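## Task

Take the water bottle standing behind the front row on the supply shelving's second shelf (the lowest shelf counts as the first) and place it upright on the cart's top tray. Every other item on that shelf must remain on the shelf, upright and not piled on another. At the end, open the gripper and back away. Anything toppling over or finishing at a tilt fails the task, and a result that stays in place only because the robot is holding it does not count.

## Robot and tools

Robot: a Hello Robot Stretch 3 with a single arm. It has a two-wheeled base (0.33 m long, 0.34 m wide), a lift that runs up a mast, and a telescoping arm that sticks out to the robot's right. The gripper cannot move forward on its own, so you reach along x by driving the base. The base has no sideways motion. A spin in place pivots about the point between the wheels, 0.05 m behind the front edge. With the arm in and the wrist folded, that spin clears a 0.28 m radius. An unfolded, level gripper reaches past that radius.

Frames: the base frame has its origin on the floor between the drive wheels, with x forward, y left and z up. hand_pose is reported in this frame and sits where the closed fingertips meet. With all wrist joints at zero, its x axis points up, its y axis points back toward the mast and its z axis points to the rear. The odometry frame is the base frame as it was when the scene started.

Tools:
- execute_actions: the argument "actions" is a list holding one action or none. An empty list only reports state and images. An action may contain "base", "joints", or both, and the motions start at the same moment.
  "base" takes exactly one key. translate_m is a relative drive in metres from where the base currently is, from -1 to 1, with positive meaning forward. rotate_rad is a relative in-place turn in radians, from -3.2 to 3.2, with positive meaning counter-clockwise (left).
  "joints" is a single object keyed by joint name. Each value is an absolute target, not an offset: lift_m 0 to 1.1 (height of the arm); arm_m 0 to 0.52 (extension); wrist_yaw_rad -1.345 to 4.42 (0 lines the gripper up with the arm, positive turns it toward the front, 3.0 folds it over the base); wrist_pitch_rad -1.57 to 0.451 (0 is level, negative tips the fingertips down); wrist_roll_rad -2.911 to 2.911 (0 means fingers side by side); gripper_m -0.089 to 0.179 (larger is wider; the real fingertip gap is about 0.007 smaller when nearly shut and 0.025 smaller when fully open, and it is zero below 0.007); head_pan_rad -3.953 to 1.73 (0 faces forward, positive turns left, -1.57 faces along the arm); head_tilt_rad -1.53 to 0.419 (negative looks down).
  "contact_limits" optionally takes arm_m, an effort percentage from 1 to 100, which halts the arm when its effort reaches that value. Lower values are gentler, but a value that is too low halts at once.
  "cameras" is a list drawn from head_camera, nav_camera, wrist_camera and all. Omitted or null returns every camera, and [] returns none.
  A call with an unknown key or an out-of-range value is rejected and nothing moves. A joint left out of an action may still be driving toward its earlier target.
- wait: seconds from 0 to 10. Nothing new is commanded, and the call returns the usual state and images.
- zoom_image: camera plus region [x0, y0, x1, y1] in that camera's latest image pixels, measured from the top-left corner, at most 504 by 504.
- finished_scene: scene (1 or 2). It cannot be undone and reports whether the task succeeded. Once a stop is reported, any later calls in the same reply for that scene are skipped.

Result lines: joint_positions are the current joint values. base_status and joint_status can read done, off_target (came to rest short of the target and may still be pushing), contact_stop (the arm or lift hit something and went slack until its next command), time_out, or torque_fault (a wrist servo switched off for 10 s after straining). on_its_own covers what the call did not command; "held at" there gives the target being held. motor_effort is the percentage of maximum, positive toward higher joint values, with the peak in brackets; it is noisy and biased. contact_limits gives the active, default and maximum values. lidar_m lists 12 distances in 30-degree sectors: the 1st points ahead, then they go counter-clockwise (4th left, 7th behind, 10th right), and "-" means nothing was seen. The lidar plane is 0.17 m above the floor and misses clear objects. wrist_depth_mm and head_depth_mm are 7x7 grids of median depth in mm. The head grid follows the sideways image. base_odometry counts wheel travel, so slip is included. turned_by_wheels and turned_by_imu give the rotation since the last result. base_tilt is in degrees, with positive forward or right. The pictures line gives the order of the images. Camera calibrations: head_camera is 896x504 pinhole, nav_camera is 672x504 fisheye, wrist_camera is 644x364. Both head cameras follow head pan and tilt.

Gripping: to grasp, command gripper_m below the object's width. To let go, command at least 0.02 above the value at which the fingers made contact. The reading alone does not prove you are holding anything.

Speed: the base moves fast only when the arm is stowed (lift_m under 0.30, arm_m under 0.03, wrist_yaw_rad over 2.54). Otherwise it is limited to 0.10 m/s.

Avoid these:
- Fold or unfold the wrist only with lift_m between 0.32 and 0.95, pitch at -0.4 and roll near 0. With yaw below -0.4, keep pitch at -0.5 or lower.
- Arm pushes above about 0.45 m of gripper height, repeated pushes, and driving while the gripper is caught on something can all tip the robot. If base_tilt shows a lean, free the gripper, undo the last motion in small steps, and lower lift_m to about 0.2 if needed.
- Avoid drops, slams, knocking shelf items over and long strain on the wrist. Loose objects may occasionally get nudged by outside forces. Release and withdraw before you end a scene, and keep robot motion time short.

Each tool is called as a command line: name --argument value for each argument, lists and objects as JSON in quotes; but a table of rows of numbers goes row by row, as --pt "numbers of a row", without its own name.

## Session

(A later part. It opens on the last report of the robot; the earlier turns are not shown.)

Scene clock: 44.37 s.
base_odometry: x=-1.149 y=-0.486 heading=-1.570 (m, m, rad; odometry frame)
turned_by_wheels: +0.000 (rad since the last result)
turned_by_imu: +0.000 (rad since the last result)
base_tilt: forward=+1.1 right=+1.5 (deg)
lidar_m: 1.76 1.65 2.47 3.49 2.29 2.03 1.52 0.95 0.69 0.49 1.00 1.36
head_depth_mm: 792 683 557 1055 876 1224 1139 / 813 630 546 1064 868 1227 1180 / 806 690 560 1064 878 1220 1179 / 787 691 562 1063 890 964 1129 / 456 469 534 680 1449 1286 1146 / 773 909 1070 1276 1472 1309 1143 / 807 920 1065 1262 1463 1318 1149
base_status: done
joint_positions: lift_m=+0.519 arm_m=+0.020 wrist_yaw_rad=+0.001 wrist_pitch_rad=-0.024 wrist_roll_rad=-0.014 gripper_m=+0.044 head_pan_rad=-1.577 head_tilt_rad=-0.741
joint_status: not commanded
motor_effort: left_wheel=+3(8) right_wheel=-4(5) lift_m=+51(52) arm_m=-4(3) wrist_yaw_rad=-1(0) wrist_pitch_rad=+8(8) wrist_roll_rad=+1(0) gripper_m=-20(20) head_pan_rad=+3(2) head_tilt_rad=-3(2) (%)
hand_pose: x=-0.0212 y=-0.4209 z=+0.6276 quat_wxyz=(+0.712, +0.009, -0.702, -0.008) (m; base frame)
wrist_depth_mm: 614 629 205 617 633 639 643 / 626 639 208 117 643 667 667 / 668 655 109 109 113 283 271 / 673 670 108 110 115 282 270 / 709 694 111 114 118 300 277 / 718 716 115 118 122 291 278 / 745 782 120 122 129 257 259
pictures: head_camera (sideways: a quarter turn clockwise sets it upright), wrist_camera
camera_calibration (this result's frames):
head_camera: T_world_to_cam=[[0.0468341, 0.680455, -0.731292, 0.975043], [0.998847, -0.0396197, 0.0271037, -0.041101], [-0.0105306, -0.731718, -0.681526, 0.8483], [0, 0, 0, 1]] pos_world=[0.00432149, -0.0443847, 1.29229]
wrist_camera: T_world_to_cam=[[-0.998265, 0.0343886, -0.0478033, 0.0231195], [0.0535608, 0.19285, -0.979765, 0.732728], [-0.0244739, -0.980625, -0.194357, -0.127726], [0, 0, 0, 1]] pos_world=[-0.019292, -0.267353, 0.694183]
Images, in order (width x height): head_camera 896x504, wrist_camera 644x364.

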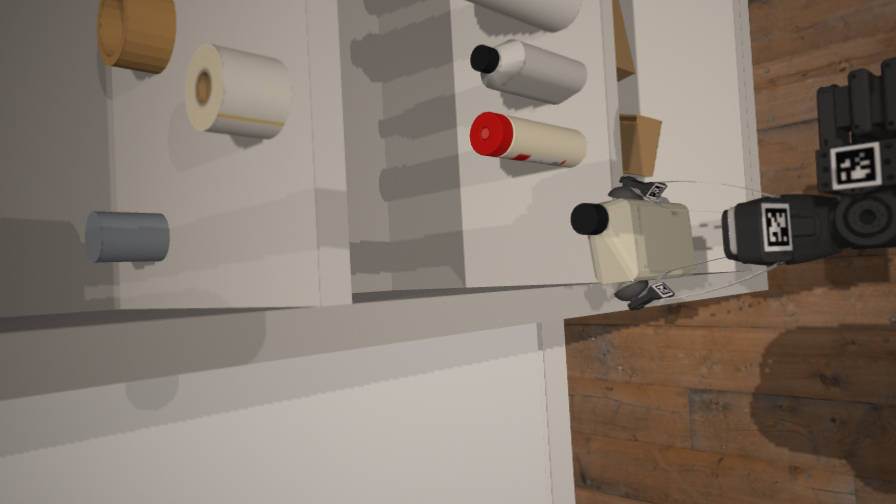

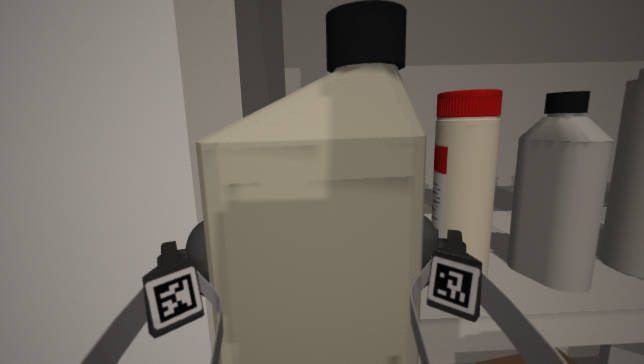

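execute_actions --actions '[{"base":{"translate_m":-0.027}}]' --cameras '[]'

execute_actions --actions '[{"joints":{"arm_m":0.15}}]' --cameras '["wrist_camera","head_camera"]'

Scene clock: 45.87 s.
base_odometry: x=-1.149 y=-0.459 heading=-1.569 (m, m, rad; odometry frame)
turned_by_wheels: +0.000 (rad since the last result)
turned_by_imu: +0.000 (rad since the last result)
base_tilt: forward=+1.1 right=+1.5 (deg)
lidar_m: 1.79 1.68 2.52 3.49 2.25 2.00 1.50 0.93 0.68 0.49 1.00 1.36
head_depth_mm: 795 684 558 1060 875 1226 1142 / 814 603 548 1056 868 1233 1184 / 808 689 558 1058 861 1222 1188 / 778 691 562 1061 887 1192 1123 / 771 635 546 665 851 1257 1145 / 399 456 1024 1276 1476 1310 1149 / 806 916 1062 1266 1458 1305 1150
base_status: done
joint_positions: lift_m=+0.519 arm_m=+0.020 wrist_yaw_rad=+0.001 wrist_pitch_rad=-0.024 wrist_roll_rad=-0.014 gripper_m=+0.044 head_pan_rad=-1.577 head_tilt_rad=-0.741
joint_status: not commanded
motor_effort: left_wheel=+3(5) right_wheel=-3(8) lift_m=+52(52) arm_m=-3(3) wrist_yaw_rad=-1(1) wrist_pitch_rad=+8(8) wrist_roll_rad=+0(0) gripper_m=-20(21) head_pan_rad=+2(3) head_tilt_rad=-3(3) (%)
hand_pose: x=-0.0212 y=-0.4209 z=+0.6276 quat_wxyz=(+0.712, +0.009, -0.702, -0.008) (m; base frame)
wrist_depth_mm: 616 201 296 602 622 643 642 / 636 638 286 118 254 641 655 / 679 661 108 109 113 277 289 / 683 672 108 110 115 288 281 / 709 713 111 114 118 297 295 / 726 711 115 118 122 277 283 / 753 739 120 122 129 255 261
pictures: none
No camera images: the call's "cameras" was empty. Leave "cameras" out to get every camera's image.

Scene clock: 49.80 s.
base_odometry: x=-1.149 y=-0.459 heading=-1.570 (m, m, rad; odometry frame)
turned_by_wheels: +0.000 (rad since the last result)
turned_by_imu: -0.087 (rad since the last result)
base_tilt: forward=+1.1 right=+1.5 (deg)
lidar_m: 1.80 1.68 2.34 3.50 3.11 1.99 1.49 0.92 0.78 0.50 0.50 1.26
head_depth_mm: 835 677 573 811 923 1246 1139 / 810 679 575 1052 892 1240 - / 815 623 553 1030 885 - 1142 / 811 682 556 1060 796 1218 1143 / 782 682 558 1058 875 1192 1144 / 774 643 538 644 1417 1303 1142 / 398 443 994 1234 1448 1309 1148
base_status: not commanded
joint_positions: lift_m=+0.519 arm_m=+0.150 wrist_yaw_rad=+0.000 wrist_pitch_rad=-0.028 wrist_roll_rad=-0.013 gripper_m=+0.044 head_pan_rad=-1.575 head_tilt_rad=-0.746
joint_status: all done
motor_effort: left_wheel=+0(26) right_wheel=+0(53) lift_m=+47(51) arm_m=+2(22) wrist_yaw_rad=+0(23) wrist_pitch_rad=+9(24) wrist_roll_rad=+0(2) gripper_m=-21(22) head_pan_rad=+3(3) head_tilt_rad=-2(2) (%)
hand_pose: x=-0.0215 y=-0.5502 z=+0.6270 quat_wxyz=(+0.712, +0.010, -0.702, -0.010) (m; base frame)
wrist_depth_mm: 180 274 487 499 520 544 578 / 178 268 510 118 190 567 573 / 176 265 109 110 115 576 155 / 173 256 109 111 116 187 147 / 171 254 112 114 119 189 151 / 169 212 116 118 121 184 156 / 163 217 119 122 129 206 162
pictures: head_camera (sideways: a quarter turn clockwise sets it upright), wrist_camera
camera_calibration (this result's frames):
head_camera: T_world_to_cam=[[0.0457904, 0.684306, -0.727756, 0.970441], [0.998907, -0.0382039, 0.0269283, -0.0408728], [-0.00937586, -0.728193, -0.685307, 0.853211], [0, 0, 0, 1]] pos_world=[0.00439084, -0.0443371, 1.29206]
wrist_camera: T_world_to_cam=[[-0.998172, 0.0358277, -0.0486708, 0.0285527], [0.0547729, 0.195934, -0.979086, 0.758372], [-0.0255421, -0.979962, -0.197538, -0.252314], [0, 0, 0, 1]] pos_world=[-0.0194824, -0.396872, 0.694059]
Images, in order (width x height): head_camera 896x504, wrist_camera 644x364.

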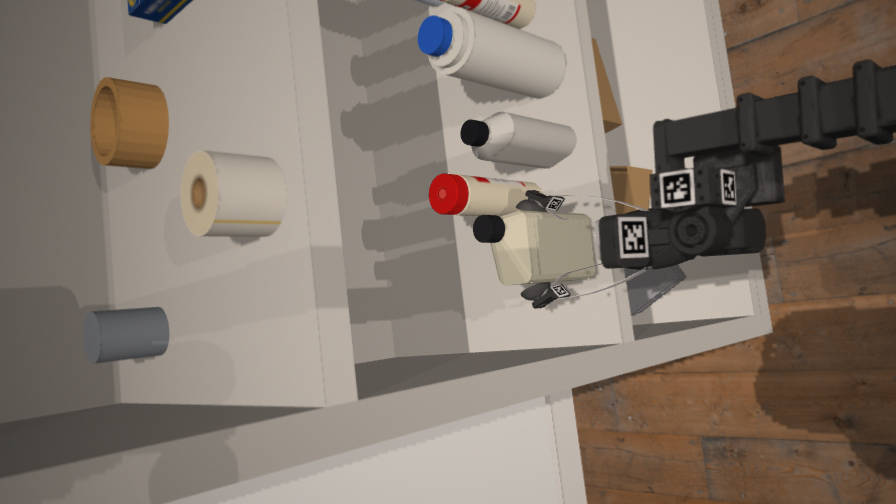

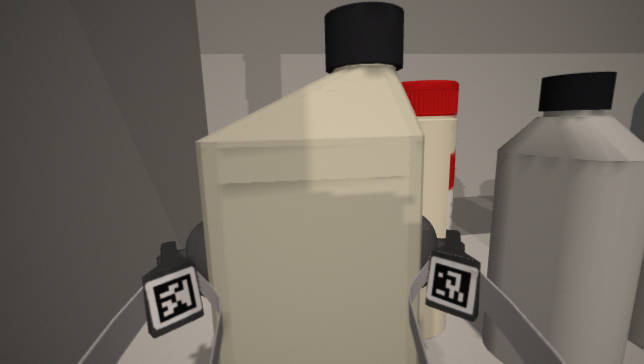

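execute_actions --actions '[{"joints":{"lift_m":0.502}}]' --cameras '[]'

execute_actions --actions '[{"joints":{"gripper_m":0.105}}]' --cameras '[]'

execute_actions --actions '[{"joints":{"arm_m":0.0}}]' --cameras '[]'

execute_actions --actions '[{"base":{"rotate_rad":0.087}}]' --cameras '[]'

execute_actions --actions '[{"base":{"translate_m":-0.515},"joints":{"gripper_m":0.1}}]' --cameras '["wrist_camera","head_camera"]'

Scene clock: 51.00 s.
base_odometry: x=-1.149 y=-0.459 heading=-1.570 (m, m, rad; odometry frame)
turned_by_wheels: +0.000 (rad since the last result)
turned_by_imu: +0.000 (rad since the last result)
base_tilt: forward=+1.1 right=+1.5 (deg)
lidar_m: 1.79 1.68 2.33 3.48 3.12 2.00 1.48 0.92 0.78 0.49 0.50 1.26
head_depth_mm: 835 676 573 812 925 1247 1141 / 807 678 575 1052 892 1249 - / 812 624 553 1022 894 - 1132 / 809 682 556 1060 799 1215 1144 / 784 685 558 1056 876 1194 1140 / 772 644 538 644 1415 1305 1151 / 398 443 993 1229 1442 1301 1145
base_status: not commanded
joint_positions: lift_m=+0.503 arm_m=+0.150 wrist_yaw_rad=+0.000 wrist_pitch_rad=-0.028 wrist_roll_rad=-0.013 gripper_m=+0.044 head_pan_rad=-1.575 head_tilt_rad=-0.746
joint_status: all done
motor_effort: left_wheel=+0(0) right_wheel=+0(0) lift_m=+15(37) arm_m=+1(1) wrist_yaw_rad=-1(0) wrist_pitch_rad=+9(9) wrist_roll_rad=+0(0) gripper_m=-21(21) head_pan_rad=+2(2) head_tilt_rad=-2(0) (%)
hand_pose: x=-0.0215 y=-0.5502 z=+0.6103 quat_wxyz=(+0.712, +0.010, -0.702, -0.010) (m; base frame)
wrist_depth_mm: 179 274 498 495 529 549 575 / 178 268 497 118 188 562 155 / 175 263 109 110 115 186 144 / 173 260 109 111 116 186 148 / 170 253 112 115 119 189 151 / 169 214 115 118 121 184 156 / 162 199 119 122 130 191 163
pictures: none
No camera images: the call's "cameras" was empty. Leave "cameras" out to get every camera's image.

Scene clock: 52.10 s.
base_odometry: x=-1.149 y=-0.459 heading=-1.570 (m, m, rad; odometry frame)
turned_by_wheels: +0.000 (rad since the last result)
turned_by_imu: +0.000 (rad since the last result)
base_tilt: forward=+1.1 right=+1.4 (deg)
lidar_m: 1.80 1.69 2.33 3.50 3.11 1.99 1.49 0.92 0.78 0.49 0.50 1.26
head_depth_mm: 835 675 574 812 925 1248 1143 / 809 679 575 1060 890 1247 - / 814 624 554 1029 894 - 1130 / 811 681 556 1059 800 1215 1146 / 783 685 558 1062 885 1194 1153 / 775 644 538 644 1412 1303 1144 / 398 443 996 1235 1443 1312 1150
base_status: not commanded
joint_positions: lift_m=+0.503 arm_m=+0.150 wrist_yaw_rad=+0.000 wrist_pitch_rad=-0.025 wrist_roll_rad=-0.013 gripper_m=+0.105 head_pan_rad=-1.575 head_tilt_rad=-0.746
joint_status: all done
motor_effort: left_wheel=+0(0) right_wheel=+0(0) lift_m=+15(16) arm_m=+1(1) wrist_yaw_rad=+0(0) wrist_pitch_rad=+8(9) wrist_roll_rad=+0(0) gripper_m=+1(76) head_pan_rad=+2(2) head_tilt_rad=-2(2) (%)
hand_pose: x=-0.0215 y=-0.5503 z=+0.6108 quat_wxyz=(+0.712, +0.009, -0.702, -0.009) (m; base frame)
wrist_depth_mm: 179 276 490 502 525 548 582 / 178 269 506 118 187 582 157 / 175 263 116 110 116 185 145 / 172 259 108 110 115 186 147 / 171 254 111 114 119 189 151 / 169 213 115 118 122 180 156 / 162 200 120 122 130 192 162
pictures: none
No camera images: the call's "cameras" was empty. Leave "cameras" out to get every camera's image.

Scene clock: 54.47 s.
base_odometry: x=-1.149 y=-0.459 heading=-1.570 (m, m, rad; odometry frame)
turned_by_wheels: +0.000 (rad since the last result)
turned_by_imu: +0.000 (rad since the last result)
base_tilt: forward=+1.1 right=+1.5 (deg)
lidar_m: 1.80 1.68 2.33 3.48 3.11 1.99 1.49 0.92 0.78 0.49 0.50 1.25
head_depth_mm: 837 676 574 811 925 1244 1142 / 810 678 576 1057 894 1248 1159 / 816 622 553 1025 893 1220 1164 / 812 682 556 1059 824 1221 1124 / 785 686 558 1060 888 1184 1142 / 774 643 537 645 1412 1307 1148 / 399 444 997 1236 1441 1305 1147
base_status: not commanded
joint_positions: lift_m=+0.503 arm_m=+0.000 wrist_yaw_rad=+0.000 wrist_pitch_rad=-0.024 wrist_roll_rad=-0.013 gripper_m=+0.105 head_pan_rad=-1.575 head_tilt_rad=-0.746
joint_status: all done
motor_effort: left_wheel=+0(0) right_wheel=+0(0) lift_m=+16(15) arm_m=-3(4) wrist_yaw_rad=+0(0) wrist_pitch_rad=+8(8) wrist_roll_rad=+0(0) gripper_m=+1(1) head_pan_rad=+1(3) head_tilt_rad=-1(1) (%)
hand_pose: x=-0.0215 y=-0.4009 z=+0.6111 quat_wxyz=(+0.712, +0.009, -0.702, -0.009) (m; base frame)
wrist_depth_mm: 595 239 614 666 671 701 681 / 620 234 641 659 680 713 300 / 641 232 530 257 339 313 342 / 654 231 499 261 347 321 352 / 679 236 368 269 351 325 337 / 686 242 274 273 281 298 307 / 732 258 376 796 815 721 681
pictures: none
No camera images: the call's "cameras" was empty. Leave "cameras" out to get every camera's image.

Scene clock: 55.63 s.
base_odometry: x=-1.149 y=-0.459 heading=-1.483 (m, m, rad; odometry frame)
turned_by_wheels: +0.087 (rad since the last result)
turned_by_imu: +0.086 (rad since the last result)
base_tilt: forward=+1.0 right=+1.5 (deg)
lidar_m: 1.80 1.68 2.52 3.48 2.24 2.00 1.49 0.92 0.68 0.50 1.00 1.36
head_depth_mm: 792 675 574 1052 881 1227 1140 / 801 647 551 1055 870 1225 1160 / 809 680 549 1058 866 1224 1163 / 781 681 558 1061 869 1221 1123 / 786 654 551 772 869 1228 1147 / 408 457 548 1255 1482 1306 1145 / 794 920 1064 1267 1468 1310 1144
base_status: done
joint_positions: lift_m=+0.503 arm_m=+0.000 wrist_yaw_rad=+0.000 wrist_pitch_rad=-0.024 wrist_roll_rad=-0.013 gripper_m=+0.105 head_pan_rad=-1.575 head_tilt_rad=-0.746
joint_status: not commanded
motor_effort: left_wheel=-3(8) right_wheel=+3(7) lift_m=+16(16) arm_m=-3(4) wrist_yaw_rad=+0(0) wrist_pitch_rad=+8(8) wrist_roll_rad=+0(0) gripper_m=-1(0) head_pan_rad=+2(1) head_tilt_rad=-1(1) (%)
hand_pose: x=-0.0215 y=-0.4009 z=+0.6111 quat_wxyz=(+0.712, +0.009, -0.702, -0.009) (m; base frame)
wrist_depth_mm: 646 219 347 650 645 643 671 / 653 228 340 656 647 675 292 / 674 662 331 651 258 286 294 / 700 678 321 262 265 295 299 / 717 702 335 272 269 303 306 / 748 757 269 270 270 281 276 / 756 779 268 747 767 777 687
pictures: none
No camera images: the call's "cameras" was empty. Leave "cameras" out to get every camera's image.

Scene clock: 61.77 s.
base_odometry: x=-1.195 y=+0.054 heading=-1.483 (m, m, rad; odometry frame)
turned_by_wheels: +0.000 (rad since the last result)
turned_by_imu: +0.001 (rad since the last result)
base_tilt: forward=+1.1 right=+1.4 (deg)
lidar_m: 2.31 2.15 3.13 3.47 1.62 1.52 0.97 1.40 0.56 0.71 0.70 0.76
head_depth_mm: 676 646 574 733 893 1299 1140 / 816 636 575 960 888 1214 1163 / 816 661 556 1059 881 1231 1160 / 811 682 552 979 906 1227 1121 / 803 652 558 1063 889 1229 1145 / 801 623 559 1061 851 1225 1143 / 795 658 559 1066 855 1223 1152
base_status: done
joint_positions: lift_m=+0.503 arm_m=+0.000 wrist_yaw_rad=+0.000 wrist_pitch_rad=-0.024 wrist_roll_rad=-0.013 gripper_m=+0.100 head_pan_rad=-1.575 head_tilt_rad=-0.746
joint_status: all done
motor_effort: left_wheel=-2(9) right_wheel=+2(4) lift_m=+16(16) arm_m=-3(3) wrist_yaw_rad=+0(0) wrist_pitch_rad=+8(8) wrist_roll_rad=+0(0) gripper_m=+1(34) head_pan_rad=+2(2) head_tilt_rad=-2(1) (%)
hand_pose: x=-0.0215 y=-0.4009 z=+0.6111 quat_wxyz=(+0.712, +0.009, -0.702, -0.009) (m; base frame)
wrist_depth_mm: 619 618 648 642 636 369 259 / 257 647 657 657 661 335 261 / 260 300 325 655 311 302 262 / 271 300 328 534 318 310 266 / 315 298 340 396 331 321 277 / 283 283 276 274 275 279 282 / 671 775 777 778 635 424 298
pictures: head_camera (sideways: a quarter turn clockwise sets it upright), wrist_camera
camera_calibration (this result's frames):
head_camera: T_world_to_cam=[[0.0457903, 0.684306, -0.727756, 0.970441], [0.998907, -0.0382036, 0.0269283, -0.0408728], [-0.00937569, -0.728193, -0.685308, 0.853211], [0, 0, 0, 1]] pos_world=[0.00439085, -0.0443371, 1.29206]
wrist_camera: T_world_to_cam=[[-0.998172, 0.0356685, -0.048787, 0.022435], [0.054772, 0.192721, -0.979724, 0.712621], [-0.025543, -0.980605, -0.194323, -0.11137], [0, 0, 0, 1]] pos_world=[-0.0194824, -0.247348, 0.677624]
Images, in order (width x height): head_camera 896x504, wrist_camera 644x364.

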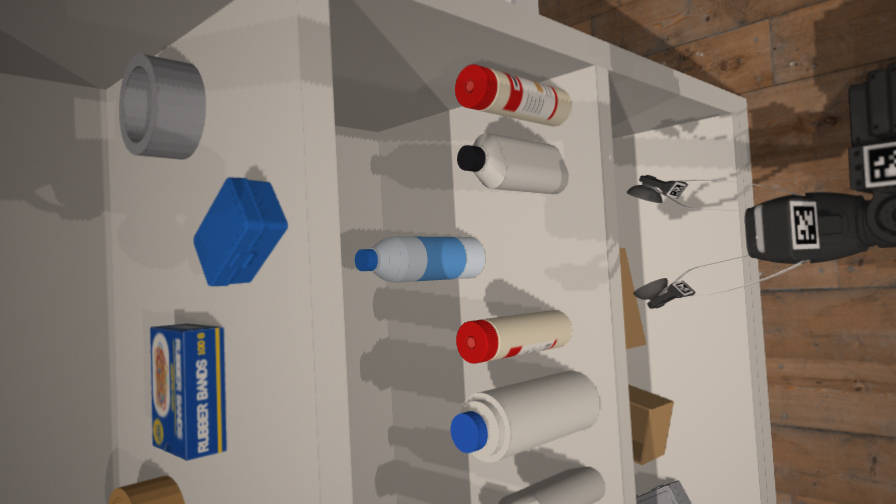

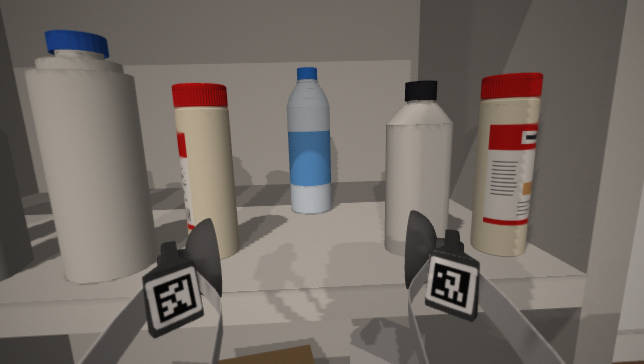

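execute_actions --actions '[{"base":{"translate_m":0.005},"joints":{"gripper_m":0.06,"arm_m":0.26}}]' --cameras '[]'

execute_actions --actions '[{"joints":{"gripper_m":0.1}}]' --cameras '["wrist_camera","head_camera"]'

Scene clock: 65.93 s.
base_odometry: x=-1.194 y=+0.049 heading=-1.483 (m, m, rad; odometry frame)
turned_by_wheels: +0.000 (rad since the last result)
turned_by_imu: +0.000 (rad since the last result)
base_tilt: forward=+1.1 right=+1.5 (deg)
lidar_m: 2.31 2.14 3.12 3.49 1.63 1.52 0.98 1.40 0.57 0.71 0.70 0.76
head_depth_mm: 688 645 573 743 866 1296 1138 / 818 639 575 975 879 1146 - / 815 679 554 1061 879 1227 1143 / 809 681 553 977 931 1224 1143 / 805 627 558 1058 890 1226 1141 / 800 623 560 1062 867 1226 1143 / 796 659 559 1060 852 1225 1145
base_status: done
joint_positions: lift_m=+0.503 arm_m=+0.260 wrist_yaw_rad=+0.000 wrist_pitch_rad=-0.024 wrist_roll_rad=-0.013 gripper_m=+0.060 head_pan_rad=-1.575 head_tilt_rad=-0.746
joint_status: all done
motor_effort: left_wheel=-3(7) right_wheel=+3(7) lift_m=+16(16) arm_m=+3(2) wrist_yaw_rad=+0(0) wrist_pitch_rad=+8(8) wrist_roll_rad=+0(0) gripper_m=-1(81) head_pan_rad=+2(2) head_tilt_rad=-2(1) (%)
hand_pose: x=-0.0215 y=-0.6602 z=+0.6112 quat_wxyz=(+0.712, +0.009, -0.702, -0.009) (m; base frame)
wrist_depth_mm: 389 400 406 405 410 380 263 / 400 409 412 194 430 381 264 / 422 423 426 198 441 382 264 / 428 432 439 204 453 389 265 / 409 405 437 213 414 345 269 / 279 277 - 220 - 260 246 / 212 210 207 204 202 200 189
pictures: none
No camera images: the call's "cameras" was empty. Leave "cameras" out to get every camera's image.

Scene clock: 66.83 s.
base_odometry: x=-1.194 y=+0.049 heading=-1.483 (m, m, rad; odometry frame)
turned_by_wheels: +0.000 (rad since the last result)
turned_by_imu: +0.000 (rad since the last result)
base_tilt: forward=+1.1 right=+1.5 (deg)
lidar_m: 2.30 2.14 3.12 3.48 1.62 1.52 0.98 1.40 0.57 0.71 0.70 0.76
head_depth_mm: 689 647 573 743 868 1299 1138 / 821 640 576 973 883 1144 - / 814 679 556 1060 879 1223 1142 / 809 683 552 976 930 1227 1149 / 802 627 558 1058 888 1219 1149 / 800 622 558 1059 865 1223 1149 / 794 657 560 1062 853 1231 1147
base_status: not commanded
joint_positions: lift_m=+0.503 arm_m=+0.260 wrist_yaw_rad=+0.000 wrist_pitch_rad=-0.024 wrist_roll_rad=-0.013 gripper_m=+0.100 head_pan_rad=-1.575 head_tilt_rad=-0.746
joint_status: all done
motor_effort: left_wheel=-3(3) right_wheel=+3(3) lift_m=+16(16) arm_m=+3(3) wrist_yaw_rad=+0(0) wrist_pitch_rad=+8(8) wrist_roll_rad=+0(0) gripper_m=+0(81) head_pan_rad=+1(2) head_tilt_rad=-1(1) (%)
hand_pose: x=-0.0215 y=-0.6602 z=+0.6112 quat_wxyz=(+0.712, +0.009, -0.702, -0.009) (m; base frame)
wrist_depth_mm: 395 400 403 401 414 379 262 / 403 411 413 195 421 379 262 / 415 415 421 198 441 386 262 / 425 437 441 205 451 388 265 / 420 408 417 213 419 347 267 / 282 288 271 221 266 259 247 / 213 199 209 205 202 199 190
pictures: head_camera (sideways: a quarter turn clockwise sets it upright), wrist_camera
camera_calibration (this result's frames):
head_camera: T_world_to_cam=[[0.0457905, 0.684306, -0.727756, 0.970441], [0.998907, -0.038204, 0.0269284, -0.0408728], [-0.00937595, -0.728194, -0.685307, 0.853211], [0, 0, 0, 1]] pos_world=[0.00439083, -0.0443371, 1.29206]
wrist_camera: T_world_to_cam=[[-0.998172, 0.0356488, -0.0488011, 0.0316849], [0.0547719, 0.192333, -0.9798, 0.762485], [-0.0255426, -0.980682, -0.193934, -0.365922], [0, 0, 0, 1]] pos_world=[-0.0194823, -0.506633, 0.677665]
Images, in order (width x height): head_camera 896x504, wrist_camera 644x364.

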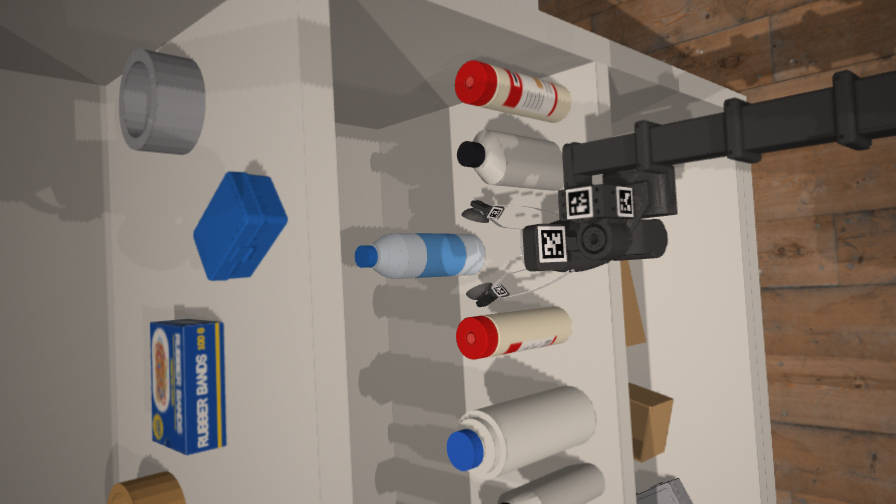

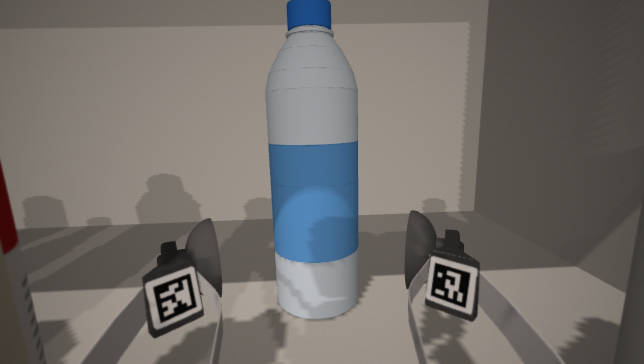

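execute_actions --actions '[{"joints":{"lift_m":0.565}}]' --cameras '[]'

execute_actions --actions '[{"joints":{"arm_m":0.35}}]' --cameras '["wrist_camera","head_camera"]'

Scene clock: 68.43 s.
base_odometry: x=-1.194 y=+0.049 heading=-1.483 (m, m, rad; odometry frame)
turned_by_wheels: +0.000 (rad since the last result)
turned_by_imu: +0.000 (rad since the last result)
base_tilt: forward=+1.1 right=+1.5 (deg)
lidar_m: 2.31 2.14 3.12 3.48 1.62 1.52 0.98 1.41 0.57 0.71 0.70 0.76
head_depth_mm: 689 647 574 743 868 1297 1145 / 819 638 576 976 884 1052 - / 815 678 554 1051 - 1230 1140 / 810 682 553 980 887 1228 1140 / 804 628 558 1064 888 1225 1144 / 801 622 559 1062 864 1223 1146 / 794 658 560 1063 854 1229 1150
base_status: not commanded
joint_positions: lift_m=+0.564 arm_m=+0.260 wrist_yaw_rad=+0.000 wrist_pitch_rad=-0.024 wrist_roll_rad=-0.013 gripper_m=+0.100 head_pan_rad=-1.575 head_tilt_rad=-0.746
joint_status: all done
motor_effort: left_wheel=-3(3) right_wheel=+3(3) lift_m=+52(58) arm_m=+2(3) wrist_yaw_rad=+0(0) wrist_pitch_rad=+8(8) wrist_roll_rad=+0(0) gripper_m=+0(1) head_pan_rad=+3(3) head_tilt_rad=-1(1) (%)
hand_pose: x=-0.0215 y=-0.6602 z=+0.6728 quat_wxyz=(+0.712, +0.009, -0.702, -0.009) (m; base frame)
wrist_depth_mm: 391 395 403 412 417 380 260 / 402 406 418 422 428 385 262 / 422 412 420 217 444 387 262 / 433 435 442 206 452 387 268 / 445 451 443 212 464 390 267 / 403 413 393 222 379 351 268 / 302 286 297 229 293 289 261
pictures: none
No camera images: the call's "cameras" was empty. Leave "cameras" out to get every camera's image.

Scene clock: 70.33 s.
base_odometry: x=-1.194 y=+0.049 heading=-1.483 (m, m, rad; odometry frame)
turned_by_wheels: +0.000 (rad since the last result)
turned_by_imu: +0.000 (rad since the last result)
base_tilt: forward=+1.1 right=+1.5 (deg)
lidar_m: 2.30 2.15 3.14 3.47 1.62 1.53 0.98 1.41 0.57 0.71 0.70 0.76
head_depth_mm: 687 648 573 743 870 1293 1140 / 821 640 575 976 884 1058 - / 814 681 555 1086 881 1227 1147 / 813 681 553 992 886 1226 1139 / 807 627 558 1058 886 1227 1146 / 800 621 559 1062 864 1222 1147 / 794 658 560 1064 848 1225 1151
base_status: not commanded
joint_positions: lift_m=+0.564 arm_m=+0.350 wrist_yaw_rad=+0.000 wrist_pitch_rad=-0.024 wrist_roll_rad=-0.013 gripper_m=+0.100 head_pan_rad=-1.575 head_tilt_rad=-0.746
joint_status: all done
motor_effort: left_wheel=-3(3) right_wheel=+3(3) lift_m=+51(52) arm_m=+2(3) wrist_yaw_rad=+0(0) wrist_pitch_rad=+8(8) wrist_roll_rad=+0(0) gripper_m=+0(0) head_pan_rad=+3(2) head_tilt_rad=-1(2) (%)
hand_pose: x=-0.0215 y=-0.7502 z=+0.6728 quat_wxyz=(+0.712, +0.009, -0.702, -0.009) (m; base frame)
wrist_depth_mm: 315 322 318 325 331 332 257 / 324 324 332 332 340 341 262 / 332 338 344 125 351 352 261 / 340 348 350 118 361 362 263 / 356 361 362 115 375 374 268 / 360 370 349 119 336 349 270 / 304 288 285 124 279 287 260
pictures: head_camera (sideways: a quarter turn clockwise sets it upright), wrist_camera
camera_calibration (this result's frames):
head_camera: T_world_to_cam=[[0.0457904, 0.684306, -0.727756, 0.970441], [0.998907, -0.0382039, 0.0269284, -0.0408728], [-0.00937586, -0.728194, -0.685307, 0.853211], [0, 0, 0, 1]] pos_world=[0.00439084, -0.0443371, 1.29206]
wrist_camera: T_world_to_cam=[[-0.998172, 0.0356463, -0.0488029, 0.0378982], [0.0547718, 0.192282, -0.97981, 0.84011], [-0.0255426, -0.980692, -0.193883, -0.442276], [0, 0, 0, 1]] pos_world=[-0.0194823, -0.596626, 0.739247]
Images, in order (width x height): head_camera 896x504, wrist_camera 644x364.

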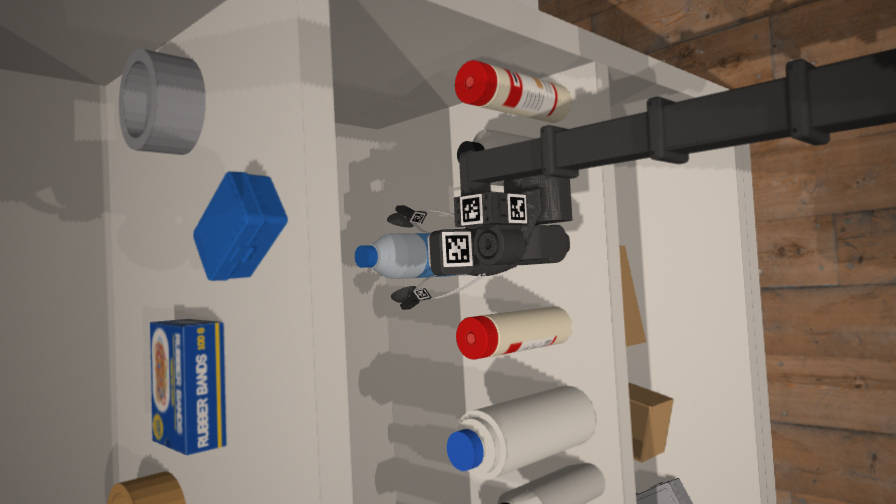

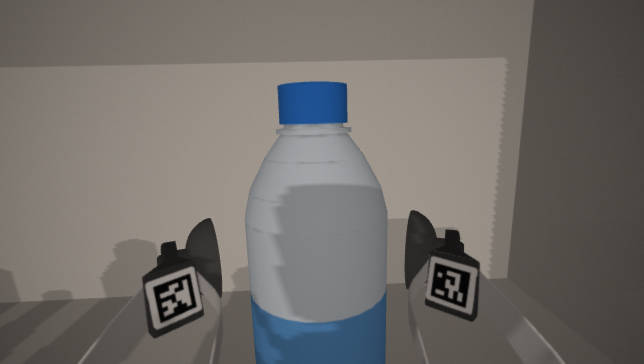

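execute_actions --actions '[{"joints":{"gripper_m":0.02}}]' --cameras '[]'

execute_actions --actions '[{"joints":{"lift_m":0.59}}]' --cameras '[]'

execute_actions --actions '[{"joints":{"arm_m":0.0}}]' --cameras '["wrist_camera","head_camera"]'

Scene clock: 71.73 s.
base_odometry: x=-1.194 y=+0.049 heading=-1.483 (m, m, rad; odometry frame)
turned_by_wheels: +0.000 (rad since the last result)
turned_by_imu: +0.000 (rad since the last result)
base_tilt: forward=+1.0 right=+1.4 (deg)
lidar_m: 2.30 2.14 3.13 3.49 1.62 1.53 0.98 1.41 0.57 0.71 0.70 0.76
head_depth_mm: 688 648 572 745 869 1292 1138 / 818 639 575 972 884 1058 - / 813 678 555 1086 882 1224 1140 / 811 682 553 975 887 1226 1143 / 805 628 558 1059 888 1221 1143 / 801 621 559 1059 867 1224 1145 / 793 657 560 1066 849 1226 1149
base_status: not commanded
joint_positions: lift_m=+0.564 arm_m=+0.350 wrist_yaw_rad=-0.003 wrist_pitch_rad=-0.021 wrist_roll_rad=-0.013 gripper_m=+0.021 head_pan_rad=-1.575 head_tilt_rad=-0.746
joint_status: all done
motor_effort: left_wheel=-4(4) right_wheel=+5(5) lift_m=+52(52) arm_m=+2(3) wrist_yaw_rad=+2(2) wrist_pitch_rad=+7(8) wrist_roll_rad=+0(0) gripper_m=-18(92) head_pan_rad=+2(3) head_tilt_rad=-2(1) (%)
hand_pose: x=-0.0221 y=-0.7504 z=+0.6735 quat_wxyz=(+0.712, +0.007, -0.702, -0.009) (m; base frame)
wrist_depth_mm: 313 316 321 325 329 329 258 / 325 331 331 334 335 344 259 / 333 336 338 119 350 357 262 / 339 347 350 113 359 365 263 / 351 358 128 111 368 378 264 / 363 371 120 114 127 359 265 / 304 303 284 119 277 289 261
pictures: none
No camera images: the call's "cameras" was empty. Leave "cameras" out to get every camera's image.

Scene clock: 72.73 s.
base_odometry: x=-1.194 y=+0.049 heading=-1.483 (m, m, rad; odometry frame)
turned_by_wheels: +0.000 (rad since the last result)
turned_by_imu: +0.000 (rad since the last result)
base_tilt: forward=+1.1 right=+1.5 (deg)
lidar_m: 2.30 2.15 3.13 3.48 1.62 1.53 0.98 1.40 0.57 0.71 0.70 0.76
head_depth_mm: 688 645 573 745 867 1295 1137 / 818 640 573 973 885 - - / 815 678 555 1118 878 1223 1137 / 809 680 552 941 886 1229 1146 / 807 625 558 1058 886 1230 1145 / 801 622 558 1062 865 1226 1146 / 794 657 559 1061 852 1233 1143
base_status: not commanded
joint_positions: lift_m=+0.589 arm_m=+0.350 wrist_yaw_rad=-0.002 wrist_pitch_rad=-0.071 wrist_roll_rad=-0.013 gripper_m=+0.021 head_pan_rad=-1.575 head_tilt_rad=-0.746
joint_status: all done
motor_effort: left_wheel=-3(4) right_wheel=+3(5) lift_m=+57(57) arm_m=+2(2) wrist_yaw_rad=+2(2) wrist_pitch_rad=+23(25) wrist_roll_rad=+0(0) gripper_m=-18(18) head_pan_rad=+2(2) head_tilt_rad=-1(1) (%)
hand_pose: x=-0.0220 y=-0.7486 z=+0.6855 quat_wxyz=(+0.711, +0.025, -0.702, -0.026) (m; base frame)
wrist_depth_mm: 308 314 315 319 323 328 259 / 321 322 332 330 339 339 261 / 332 337 342 121 353 350 262 / 347 347 350 113 361 368 263 / 359 364 126 111 374 384 266 / 374 372 120 114 - 362 269 / 310 309 289 119 295 297 269
pictures: none
No camera images: the call's "cameras" was empty. Leave "cameras" out to get every camera's image.

Scene clock: 76.50 s.
base_odometry: x=-1.194 y=+0.049 heading=-1.483 (m, m, rad; odometry frame)
turned_by_wheels: +0.000 (rad since the last result)
turned_by_imu: +0.001 (rad since the last result)
base_tilt: forward=+1.1 right=+1.4 (deg)
lidar_m: 2.30 2.14 3.12 3.49 1.62 1.52 0.98 1.40 0.56 0.71 0.70 0.76
head_depth_mm: 688 646 573 746 868 1293 1160 / 820 639 574 972 882 1206 1186 / 815 679 555 1060 878 1227 - / 811 682 552 1057 887 720 1122 / 802 627 558 1058 887 1229 1146 / 800 622 559 1055 867 1229 1146 / 795 658 559 1063 852 1230 1144
base_status: not commanded
joint_positions: lift_m=+0.589 arm_m=+0.000 wrist_yaw_rad=-0.001 wrist_pitch_rad=-0.073 wrist_roll_rad=-0.013 gripper_m=+0.021 head_pan_rad=-1.575 head_tilt_rad=-0.746
joint_status: all done
motor_effort: left_wheel=-3(3) right_wheel=+3(3) lift_m=+57(56) arm_m=-4(3) wrist_yaw_rad=+1(2) wrist_pitch_rad=+24(24) wrist_roll_rad=+0(0) gripper_m=-18(18) head_pan_rad=+2(1) head_tilt_rad=-1(0) (%)
hand_pose: x=-0.0217 y=-0.3991 z=+0.6851 quat_wxyz=(+0.711, +0.026, -0.702, -0.026) (m; base frame)
wrist_depth_mm: 612 623 627 633 620 383 262 / 630 635 639 646 660 386 264 / 290 667 670 121 673 366 267 / 279 687 310 114 325 316 268 / 293 336 125 111 326 332 284 / 306 328 120 114 - 337 298 / 309 309 295 118 300 306 307
pictures: head_camera (sideways: a quarter turn clockwise sets it upright), wrist_camera
camera_calibration (this result's frames):
head_camera: T_world_to_cam=[[0.0457905, 0.684306, -0.727756, 0.970441], [0.998907, -0.038204, 0.0269284, -0.0408728], [-0.00937595, -0.728194, -0.685307, 0.853211], [0, 0, 0, 1]] pos_world=[0.00439083, -0.0443371, 1.29206]
wrist_camera: T_world_to_cam=[[-0.998138, 0.0388958, -0.0469945, 0.0258146], [0.0549905, 0.240197, -0.969165, 0.796475], [-0.0264085, -0.969945, -0.241888, -0.0584304], [0, 0, 0, 1]] pos_world=[-0.0195751, -0.248989, 0.758995]
Images, in order (width x height): head_camera 896x504, wrist_camera 644x364.

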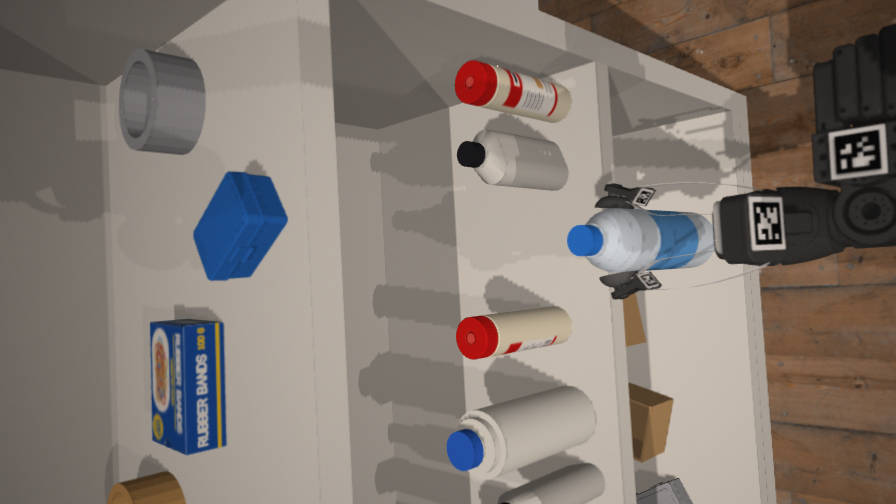

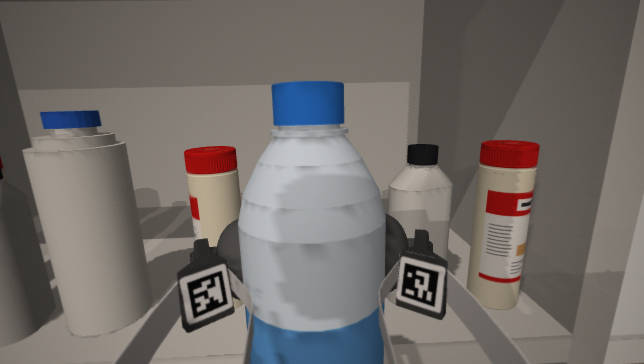

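execute_actions --actions '[{"base":{"rotate_rad":1.975},"joints":{"lift_m":0.88}}]' --cameras '[]'

execute_actions --actions '[{"base":{"translate_m":1.0}}]' --cameras '[]'

execute_actions --actions '[{"base":{"translate_m":0.56}}]' --cameras '[]'

execute_actions --actions '[{"base":{"rotate_rad":2.75},"joints":{"head_tilt_rad":-0.9}}]' --cameras '["head_camera"]'

Scene clock: 81.27 s.
base_odometry: x=-1.194 y=+0.049 heading=+0.492 (m, m, rad; odometry frame)
turned_by_wheels: +1.975 (rad since the last result)
turned_by_imu: +1.952 (rad since the last result)
base_tilt: forward=+1.1 right=+1.5 (deg)
lidar_m: 1.75 1.60 0.98 1.00 0.57 0.69 0.71 0.76 2.31 2.14 2.88 3.48
head_depth_mm: 1943 2187 2226 1797 1576 - - / 2000 2245 2230 1791 1575 - - / 2068 2329 2238 1701 - - 1107 / 2016 2272 2172 430 - 1280 1126 / 1923 2183 2244 1770 1517 1301 1149 / 2011 2513 2248 1811 1521 1300 1146 / 2366 2658 2249 1826 1516 1303 1145
base_status: done
joint_positions: lift_m=+0.879 arm_m=+0.000 wrist_yaw_rad=-0.001 wrist_pitch_rad=-0.074 wrist_roll_rad=-0.013 gripper_m=+0.021 head_pan_rad=-1.575 head_tilt_rad=-0.746
joint_status: all done
motor_effort: left_wheel=-3(7) right_wheel=+3(8) lift_m=+56(58) arm_m=-4(3) wrist_yaw_rad=+0(1) wrist_pitch_rad=+24(24) wrist_roll_rad=+0(0) gripper_m=-18(17) head_pan_rad=+3(2) head_tilt_rad=-2(1) (%)
hand_pose: x=-0.0216 y=-0.3991 z=+0.9749 quat_wxyz=(+0.711, +0.026, -0.702, -0.026) (m; base frame)
wrist_depth_mm: - - - - - - - / - - - - - - - / - - - 121 - - - / - - - 114 - - - / - - 125 110 - - - / - - 120 114 - - - / - - - 119 - - -
pictures: none
No camera images: the call's "cameras" was empty. Leave "cameras" out to get every camera's image.

Scene clock: 92.33 s.
base_odometry: x=-0.313 y=+0.521 heading=+0.492 (m, m, rad; odometry frame)
turned_by_wheels: +0.000 (rad since the last result)
turned_by_imu: +0.000 (rad since the last result)
base_tilt: forward=+1.1 right=+1.5 (deg)
lidar_m: 1.84 0.74 0.83 1.10 1.15 1.42 1.69 2.38 2.37 2.38 2.80 2.57
head_depth_mm: 1988 2237 2234 1805 1581 - - / 2256 2451 2230 1797 1585 - - / 2374 2678 2245 1701 - - 1098 / 2457 2695 2158 432 - 1274 1120 / 2546 2801 2251 1764 1516 1297 1145 / 2518 2717 2245 1800 1516 1305 1137 / 2402 2722 2259 1808 1519 1310 1149
base_status: done
joint_positions: lift_m=+0.879 arm_m=+0.000 wrist_yaw_rad=-0.001 wrist_pitch_rad=-0.074 wrist_roll_rad=-0.013 gripper_m=+0.021 head_pan_rad=-1.575 head_tilt_rad=-0.746
joint_status: not commanded
motor_effort: left_wheel=-2(4) right_wheel=+2(8) lift_m=+57(57) arm_m=-3(3) wrist_yaw_rad=+1(0) wrist_pitch_rad=+24(24) wrist_roll_rad=+0(0) gripper_m=-18(18) head_pan_rad=+2(2) head_tilt_rad=-2(1) (%)
hand_pose: x=-0.0216 y=-0.3991 z=+0.9749 quat_wxyz=(+0.711, +0.026, -0.702, -0.026) (m; base frame)
wrist_depth_mm: - - - - - - - / - - - - - - - / - - - 121 - - - / - - - 114 - - - / - - 126 111 - - - / - - 120 114 - - - / - - - 118 - - -
pictures: none
No camera images: the call's "cameras" was empty. Leave "cameras" out to get every camera's image.

Scene clock: 99.00 s.
base_odometry: x=+0.181 y=+0.786 heading=+0.492 (m, m, rad; odometry frame)
turned_by_wheels: +0.000 (rad since the last result)
turned_by_imu: +0.000 (rad since the last result)
base_tilt: forward=+1.1 right=+1.5 (deg)
lidar_m: 1.46 0.52 0.47 0.48 1.11 1.34 1.96 3.03 2.58 2.75 2.23 2.08
head_depth_mm: 2426 2667 2223 1800 1586 - - / 2490 2731 2220 1809 1578 - - / 2556 2791 2222 1705 - - 1104 / 2554 2748 2176 431 - 1279 1123 / 2453 2712 2241 1752 1515 1305 1144 / 2835 2946 2274 1807 1516 1307 1144 / 2965 2986 2251 1818 1512 1307 1144
base_status: done
joint_positions: lift_m=+0.879 arm_m=+0.000 wrist_yaw_rad=-0.001 wrist_pitch_rad=-0.074 wrist_roll_rad=-0.013 gripper_m=+0.021 head_pan_rad=-1.575 head_tilt_rad=-0.746
joint_status: not commanded
motor_effort: left_wheel=-3(5) right_wheel=+2(7) lift_m=+56(56) arm_m=-3(4) wrist_yaw_rad=+0(0) wrist_pitch_rad=+24(24) wrist_roll_rad=+0(0) gripper_m=-18(18) head_pan_rad=+2(3) head_tilt_rad=+0(1) (%)
hand_pose: x=-0.0216 y=-0.3991 z=+0.9749 quat_wxyz=(+0.711, +0.026, -0.702, -0.026) (m; base frame)
wrist_depth_mm: - - - - - - - / - - - - - - - / - - - 121 - - - / - - - 114 - - - / - - 126 111 - - - / - - 121 114 - - - / - - - 118 - - -
pictures: none
No camera images: the call's "cameras" was empty. Leave "cameras" out to get every camera's image.

Scene clock: 104.33 s.
base_odometry: x=+0.181 y=+0.786 heading=-3.042 (m, m, rad; odometry frame)
turned_by_wheels: +2.750 (rad since the last result)
turned_by_imu: +2.718 (rad since the last result)
base_tilt: forward=+1.1 right=+1.5 (deg)
lidar_m: 1.40 2.24 3.01 2.58 2.98 2.13 2.09 1.30 0.50 0.47 0.49 1.23
head_depth_mm: 818 962 1165 1383 - - 1106 / 811 929 899 779 - - 1123 / 804 921 878 - - 1188 1143 / 793 886 414 - 1181 1212 1137 / 788 899 902 802 1140 1232 1107 / 781 911 901 804 1030 1212 1106 / 778 902 1057 1225 1384 1231 1109
base_status: done
joint_positions: lift_m=+0.879 arm_m=+0.000 wrist_yaw_rad=+0.000 wrist_pitch_rad=-0.074 wrist_roll_rad=-0.013 gripper_m=+0.021 head_pan_rad=-1.575 head_tilt_rad=-0.889
joint_status: all done
motor_effort: left_wheel=-2(7) right_wheel=+2(7) lift_m=+56(57) arm_m=-4(3) wrist_yaw_rad=+0(1) wrist_pitch_rad=+24(24) wrist_roll_rad=+0(0) gripper_m=-18(18) head_pan_rad=+2(2) head_tilt_rad=-3(12) (%)
hand_pose: x=-0.0216 y=-0.3991 z=+0.9749 quat_wxyz=(+0.711, +0.026, -0.702, -0.026) (m; base frame)
wrist_depth_mm: 547 566 581 573 597 592 616 / 565 581 598 599 613 625 632 / 603 593 623 121 633 649 660 / 621 623 615 114 651 678 699 / 635 660 125 111 694 707 723 / 677 691 120 114 - 738 758 / 689 699 503 118 503 786 824
pictures: head_camera (sideways: a quarter turn clockwise sets it upright)
camera_calibration (this result's frames):
head_camera: T_world_to_cam=[[0.0462017, 0.780757, -0.623125, 0.834095], [0.998892, -0.0416836, 0.0218348, -0.034237], [-0.00892642, -0.623443, -0.781818, 0.978718], [0, 0, 0, 1]] pos_world=[0.00439888, -0.0424772, 1.28567]
Images, in order (width x height): head_camera 896x504.

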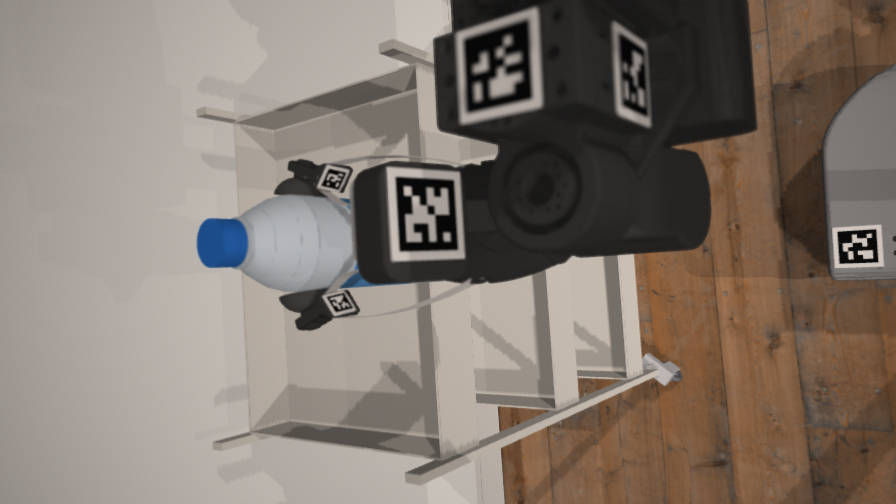

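execute_actions --actions '[{"joints":{"arm_m":0.21,"wrist_pitch_rad":0.05}}]' --cameras '[]'

execute_actions --actions '[{"joints":{"lift_m":0.75}}]' --cameras '["wrist_camera","nav_camera"]'

Scene clock: 107.30 s.
base_odometry: x=+0.181 y=+0.786 heading=-3.042 (m, m, rad; odometry frame)
turned_by_wheels: +0.000 (rad since the last result)
turned_by_imu: +0.000 (rad since the last result)
base_tilt: forward=+1.1 right=+1.5 (deg)
lidar_m: 1.40 2.24 3.03 2.58 2.96 2.13 2.08 1.30 0.50 0.47 0.49 1.23
head_depth_mm: 816 928 - - 1362 1234 1108 / 811 - 823 808 1317 1233 1121 / 803 - - 818 1136 1232 1139 / 749 - 859 803 1169 1231 1141 / 787 906 900 800 1140 1232 1113 / 783 913 901 803 1035 1219 1109 / 777 902 1055 1224 1397 1236 1115
base_status: not commanded
joint_positions: lift_m=+0.879 arm_m=+0.210 wrist_yaw_rad=+0.000 wrist_pitch_rad=-0.028 wrist_roll_rad=-0.013 gripper_m=+0.021 head_pan_rad=-1.575 head_tilt_rad=-0.889
joint_status: wrist_pitch_rad off_target (ended at -0.028, target +0.050); the others done
motor_effort: left_wheel=-3(3) right_wheel=+2(3) lift_m=+55(56) arm_m=+3(3) wrist_yaw_rad=+1(0) wrist_pitch_rad=+25(26) wrist_roll_rad=+0(0) gripper_m=-17(18) head_pan_rad=+2(3) head_tilt_rad=-5(5) (%)
hand_pose: x=-0.0216 y=-0.6101 z=+0.9865 quat_wxyz=(+0.712, +0.010, -0.702, -0.010) (m; base frame)
wrist_depth_mm: 382 378 394 399 402 406 419 / 386 399 397 410 416 418 433 / 402 404 411 121 434 442 452 / 412 422 427 114 445 456 456 / 430 437 126 111 466 465 483 / 444 445 120 114 127 488 496 / 464 466 470 118 492 513 518
pictures: none
No camera images: the call's "cameras" was empty. Leave "cameras" out to get every camera's image.

Scene clock: 109.30 s.
base_odometry: x=+0.181 y=+0.786 heading=-3.042 (m, m, rad; odometry frame)
turned_by_wheels: +0.000 (rad since the last result)
turned_by_imu: +0.000 (rad since the last result)
base_tilt: forward=+1.1 right=+1.5 (deg)
lidar_m: 1.41 2.24 3.02 2.58 2.97 2.14 2.08 1.30 0.50 0.48 0.49 1.23
head_depth_mm: 821 964 1170 1459 - - - / 812 929 997 - 1170 1231 1119 / 804 919 934 1032 1135 1237 1139 / 799 881 - 1032 1170 1233 1138 / 792 903 900 802 1143 1241 1110 / 784 910 905 803 1031 1217 1109 / 774 902 1055 1227 1393 1235 1112
base_status: not commanded
joint_positions: lift_m=+0.751 arm_m=+0.210 wrist_yaw_rad=+0.000 wrist_pitch_rad=-0.027 wrist_roll_rad=-0.013 gripper_m=+0.021 head_pan_rad=-1.575 head_tilt_rad=-0.889
joint_status: all done
motor_effort: left_wheel=-2(2) right_wheel=+2(2) lift_m=+20(49) arm_m=+2(2) wrist_yaw_rad=+0(0) wrist_pitch_rad=+25(25) wrist_roll_rad=+0(0) gripper_m=-18(17) head_pan_rad=+3(2) head_tilt_rad=-5(4) (%)
hand_pose: x=-0.0216 y=-0.6101 z=+0.8583 quat_wxyz=(+0.712, +0.010, -0.702, -0.010) (m; base frame)
wrist_depth_mm: 376 389 391 399 406 407 419 / 391 395 404 410 411 425 428 / 400 407 416 121 424 441 451 / 416 421 428 114 438 455 462 / 432 433 126 111 459 465 480 / 441 400 120 114 127 479 504 / 455 346 359 118 371 326 509
pictures: nav_camera (sideways: a quarter turn counterclockwise sets it upright), wrist_camera
camera_calibration (this result's frames):
nav_camera: T_world_to_cam=[[0.00616844, -0.762476, 0.646987, -0.803164], [-0.99995, 0.000356274, 0.0099535, 0.0461992], [-0.00781981, -0.647016, -0.762436, 0.953115], [0, 0, 0, 1]] pos_world=[0.0586044, 0.00427088, 1.24587]
wrist_camera: T_world_to_cam=[[-0.99816, 0.0361317, -0.0486979, 0.0420768], [0.0548412, 0.195236, -0.979222, 0.996209], [-0.0258734, -0.98009, -0.196858, -0.26603], [0, 0, 0, 1]] pos_world=[-0.0195171, -0.45675, 0.925188]
Images, in order (width x height): nav_camera 672x504, wrist_camera 644x364.

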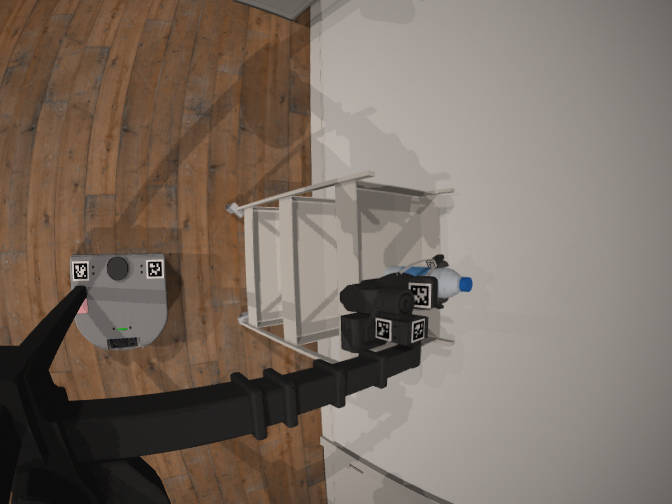

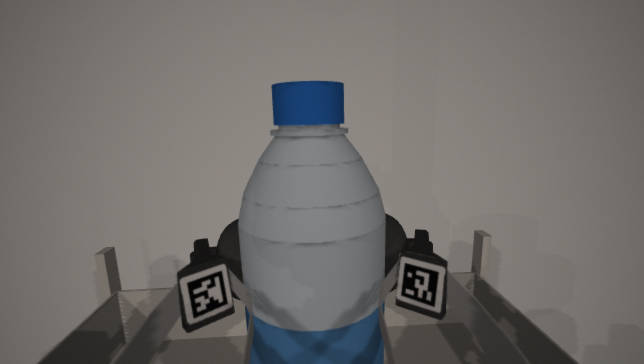

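execute_actions --actions '[{"joints":{"lift_m":0.725}}]' --cameras '[]'

Scene clock: 110.33 s.
base_odometry: x=+0.181 y=+0.786 heading=-3.042 (m, m, rad; odometry frame)
turned_by_wheels: +0.000 (rad since the last result)
turned_by_imu: +0.000 (rad since the last result)
base_tilt: forward=+1.1 right=+1.5 (deg)
lidar_m: 1.40 2.24 3.00 2.59 2.96 2.14 2.09 1.30 0.50 0.48 0.49 1.23
head_depth_mm: 818 960 1168 1478 1410 - - / 808 931 916 - 1160 1229 1122 / 802 920 924 - 1139 1232 1143 / 799 890 656 1034 1170 1241 1135 / 791 901 901 806 1144 1234 1108 / 782 911 900 804 1032 1221 1114 / 777 902 1059 1229 1388 1241 1111
base_status: not commanded
joint_positions: lift_m=+0.726 arm_m=+0.210 wrist_yaw_rad=+0.000 wrist_pitch_rad=-0.027 wrist_roll_rad=-0.013 gripper_m=+0.021 head_pan_rad=-1.575 head_tilt_rad=-0.889
joint_status: all done
motor_effort: left_wheel=-3(2) right_wheel=+2(2) lift_m=+20(23) arm_m=+1(3) wrist_yaw_rad=+0(0) wrist_pitch_rad=+25(25) wrist_roll_rad=+0(0) gripper_m=-17(18) head_pan_rad=+2(2) head_tilt_rad=-4(3) (%)
hand_pose: x=-0.0216 y=-0.6101 z=+0.8333 quat_wxyz=(+0.712, +0.010, -0.702, -0.010) (m; base frame)
wrist_depth_mm: 379 383 391 399 401 408 421 / 388 398 404 402 417 427 429 / 408 413 418 120 436 445 450 / 417 424 428 114 452 455 463 / 436 434 126 111 454 472 478 / 443 362 120 114 127 373 492 / 292 333 324 118 331 303 504
pictures: none
No camera images: the call's "cameras" was empty. Leave "cameras" out to get every camera's image.

execute_actions --actions '[{"joints":{"lift_m":0.705}}]' --cameras '[]'

Scene clock: 111.33 s.
base_odometry: x=+0.181 y=+0.786 heading=-3.042 (m, m, rad; odometry frame)
turned_by_wheels: +0.000 (rad since the last result)
turned_by_imu: +0.000 (rad since the last result)
base_tilt: forward=+1.1 right=+1.5 (deg)
lidar_m: 1.41 2.24 3.02 2.58 2.97 2.14 2.09 1.30 0.50 0.48 0.49 1.23
head_depth_mm: 820 966 1166 1472 1395 - - / 811 930 905 - 1147 1215 1131 / 803 921 921 - 1137 1230 1140 / 797 904 673 805 1174 1236 1140 / 788 898 902 801 1144 1233 1103 / 783 909 903 803 1029 1218 1104 / 776 902 1058 1227 1384 1238 1109
base_status: not commanded
joint_positions: lift_m=+0.706 arm_m=+0.210 wrist_yaw_rad=+0.000 wrist_pitch_rad=-0.027 wrist_roll_rad=-0.013 gripper_m=+0.021 head_pan_rad=-1.575 head_tilt_rad=-0.889
joint_status: all done
motor_effort: left_wheel=-2(3) right_wheel=+2(3) lift_m=+21(21) arm_m=+2(3) wrist_yaw_rad=+0(0) wrist_pitch_rad=+25(25) wrist_roll_rad=+0(0) gripper_m=-16(18) head_pan_rad=+2(2) head_tilt_rad=-5(3) (%)
hand_pose: x=-0.0216 y=-0.6101 z=+0.8133 quat_wxyz=(+0.712, +0.010, -0.702, -0.010) (m; base frame)
wrist_depth_mm: 379 384 396 396 403 413 412 / 386 393 404 410 418 419 434 / 402 406 411 120 426 437 449 / 414 422 426 114 444 452 462 / 424 429 126 110 454 470 483 / 440 359 120 114 127 320 491 / 279 316 298 118 306 286 243
pictures: none
No camera images: the call's "cameras" was empty. Leave "cameras" out to get every camera's image.

execute_actions --actions '[{"joints":{"lift_m":0.688}}]' --cameras '[]'

Scene clock: 112.27 s.
base_odometry: x=+0.181 y=+0.786 heading=-3.042 (m, m, rad; odometry frame)
turned_by_wheels: +0.000 (rad since the last result)
turned_by_imu: +0.000 (rad since the last result)
base_tilt: forward=+1.1 right=+1.5 (deg)
lidar_m: 1.40 2.24 3.01 2.59 2.97 2.13 2.08 1.30 0.49 0.47 0.49 1.23
head_depth_mm: 818 961 1167 1473 1379 - - / 811 929 897 757 - 1216 1124 / 800 919 895 - 1202 1231 1137 / 795 910 681 814 1175 1237 1144 / 792 902 901 804 1143 1237 1108 / 782 911 898 806 1032 1219 1112 / 776 904 1056 1227 1391 1239 1110
base_status: not commanded
joint_positions: lift_m=+0.689 arm_m=+0.210 wrist_yaw_rad=+0.000 wrist_pitch_rad=-0.005 wrist_roll_rad=-0.013 gripper_m=+0.021 head_pan_rad=-1.575 head_tilt_rad=-0.889
joint_status: all done
motor_effort: left_wheel=-3(3) right_wheel=+3(3) lift_m=+16(19) arm_m=+3(3) wrist_yaw_rad=+0(0) wrist_pitch_rad=+18(25) wrist_roll_rad=+0(0) gripper_m=-17(18) head_pan_rad=+2(2) head_tilt_rad=-3(3) (%)
hand_pose: x=-0.0216 y=-0.6107 z=+0.8019 quat_wxyz=(+0.712, +0.002, -0.702, -0.002) (m; base frame)
wrist_depth_mm: 382 396 395 399 407 415 427 / 392 397 400 409 423 428 444 / 406 415 417 122 435 429 445 / 418 422 426 115 441 453 458 / 431 431 128 111 452 466 473 / 314 355 121 114 - 326 486 / 277 305 283 118 291 282 232
pictures: none
No camera images: the call's "cameras" was empty. Leave "cameras" out to get every camera's image.


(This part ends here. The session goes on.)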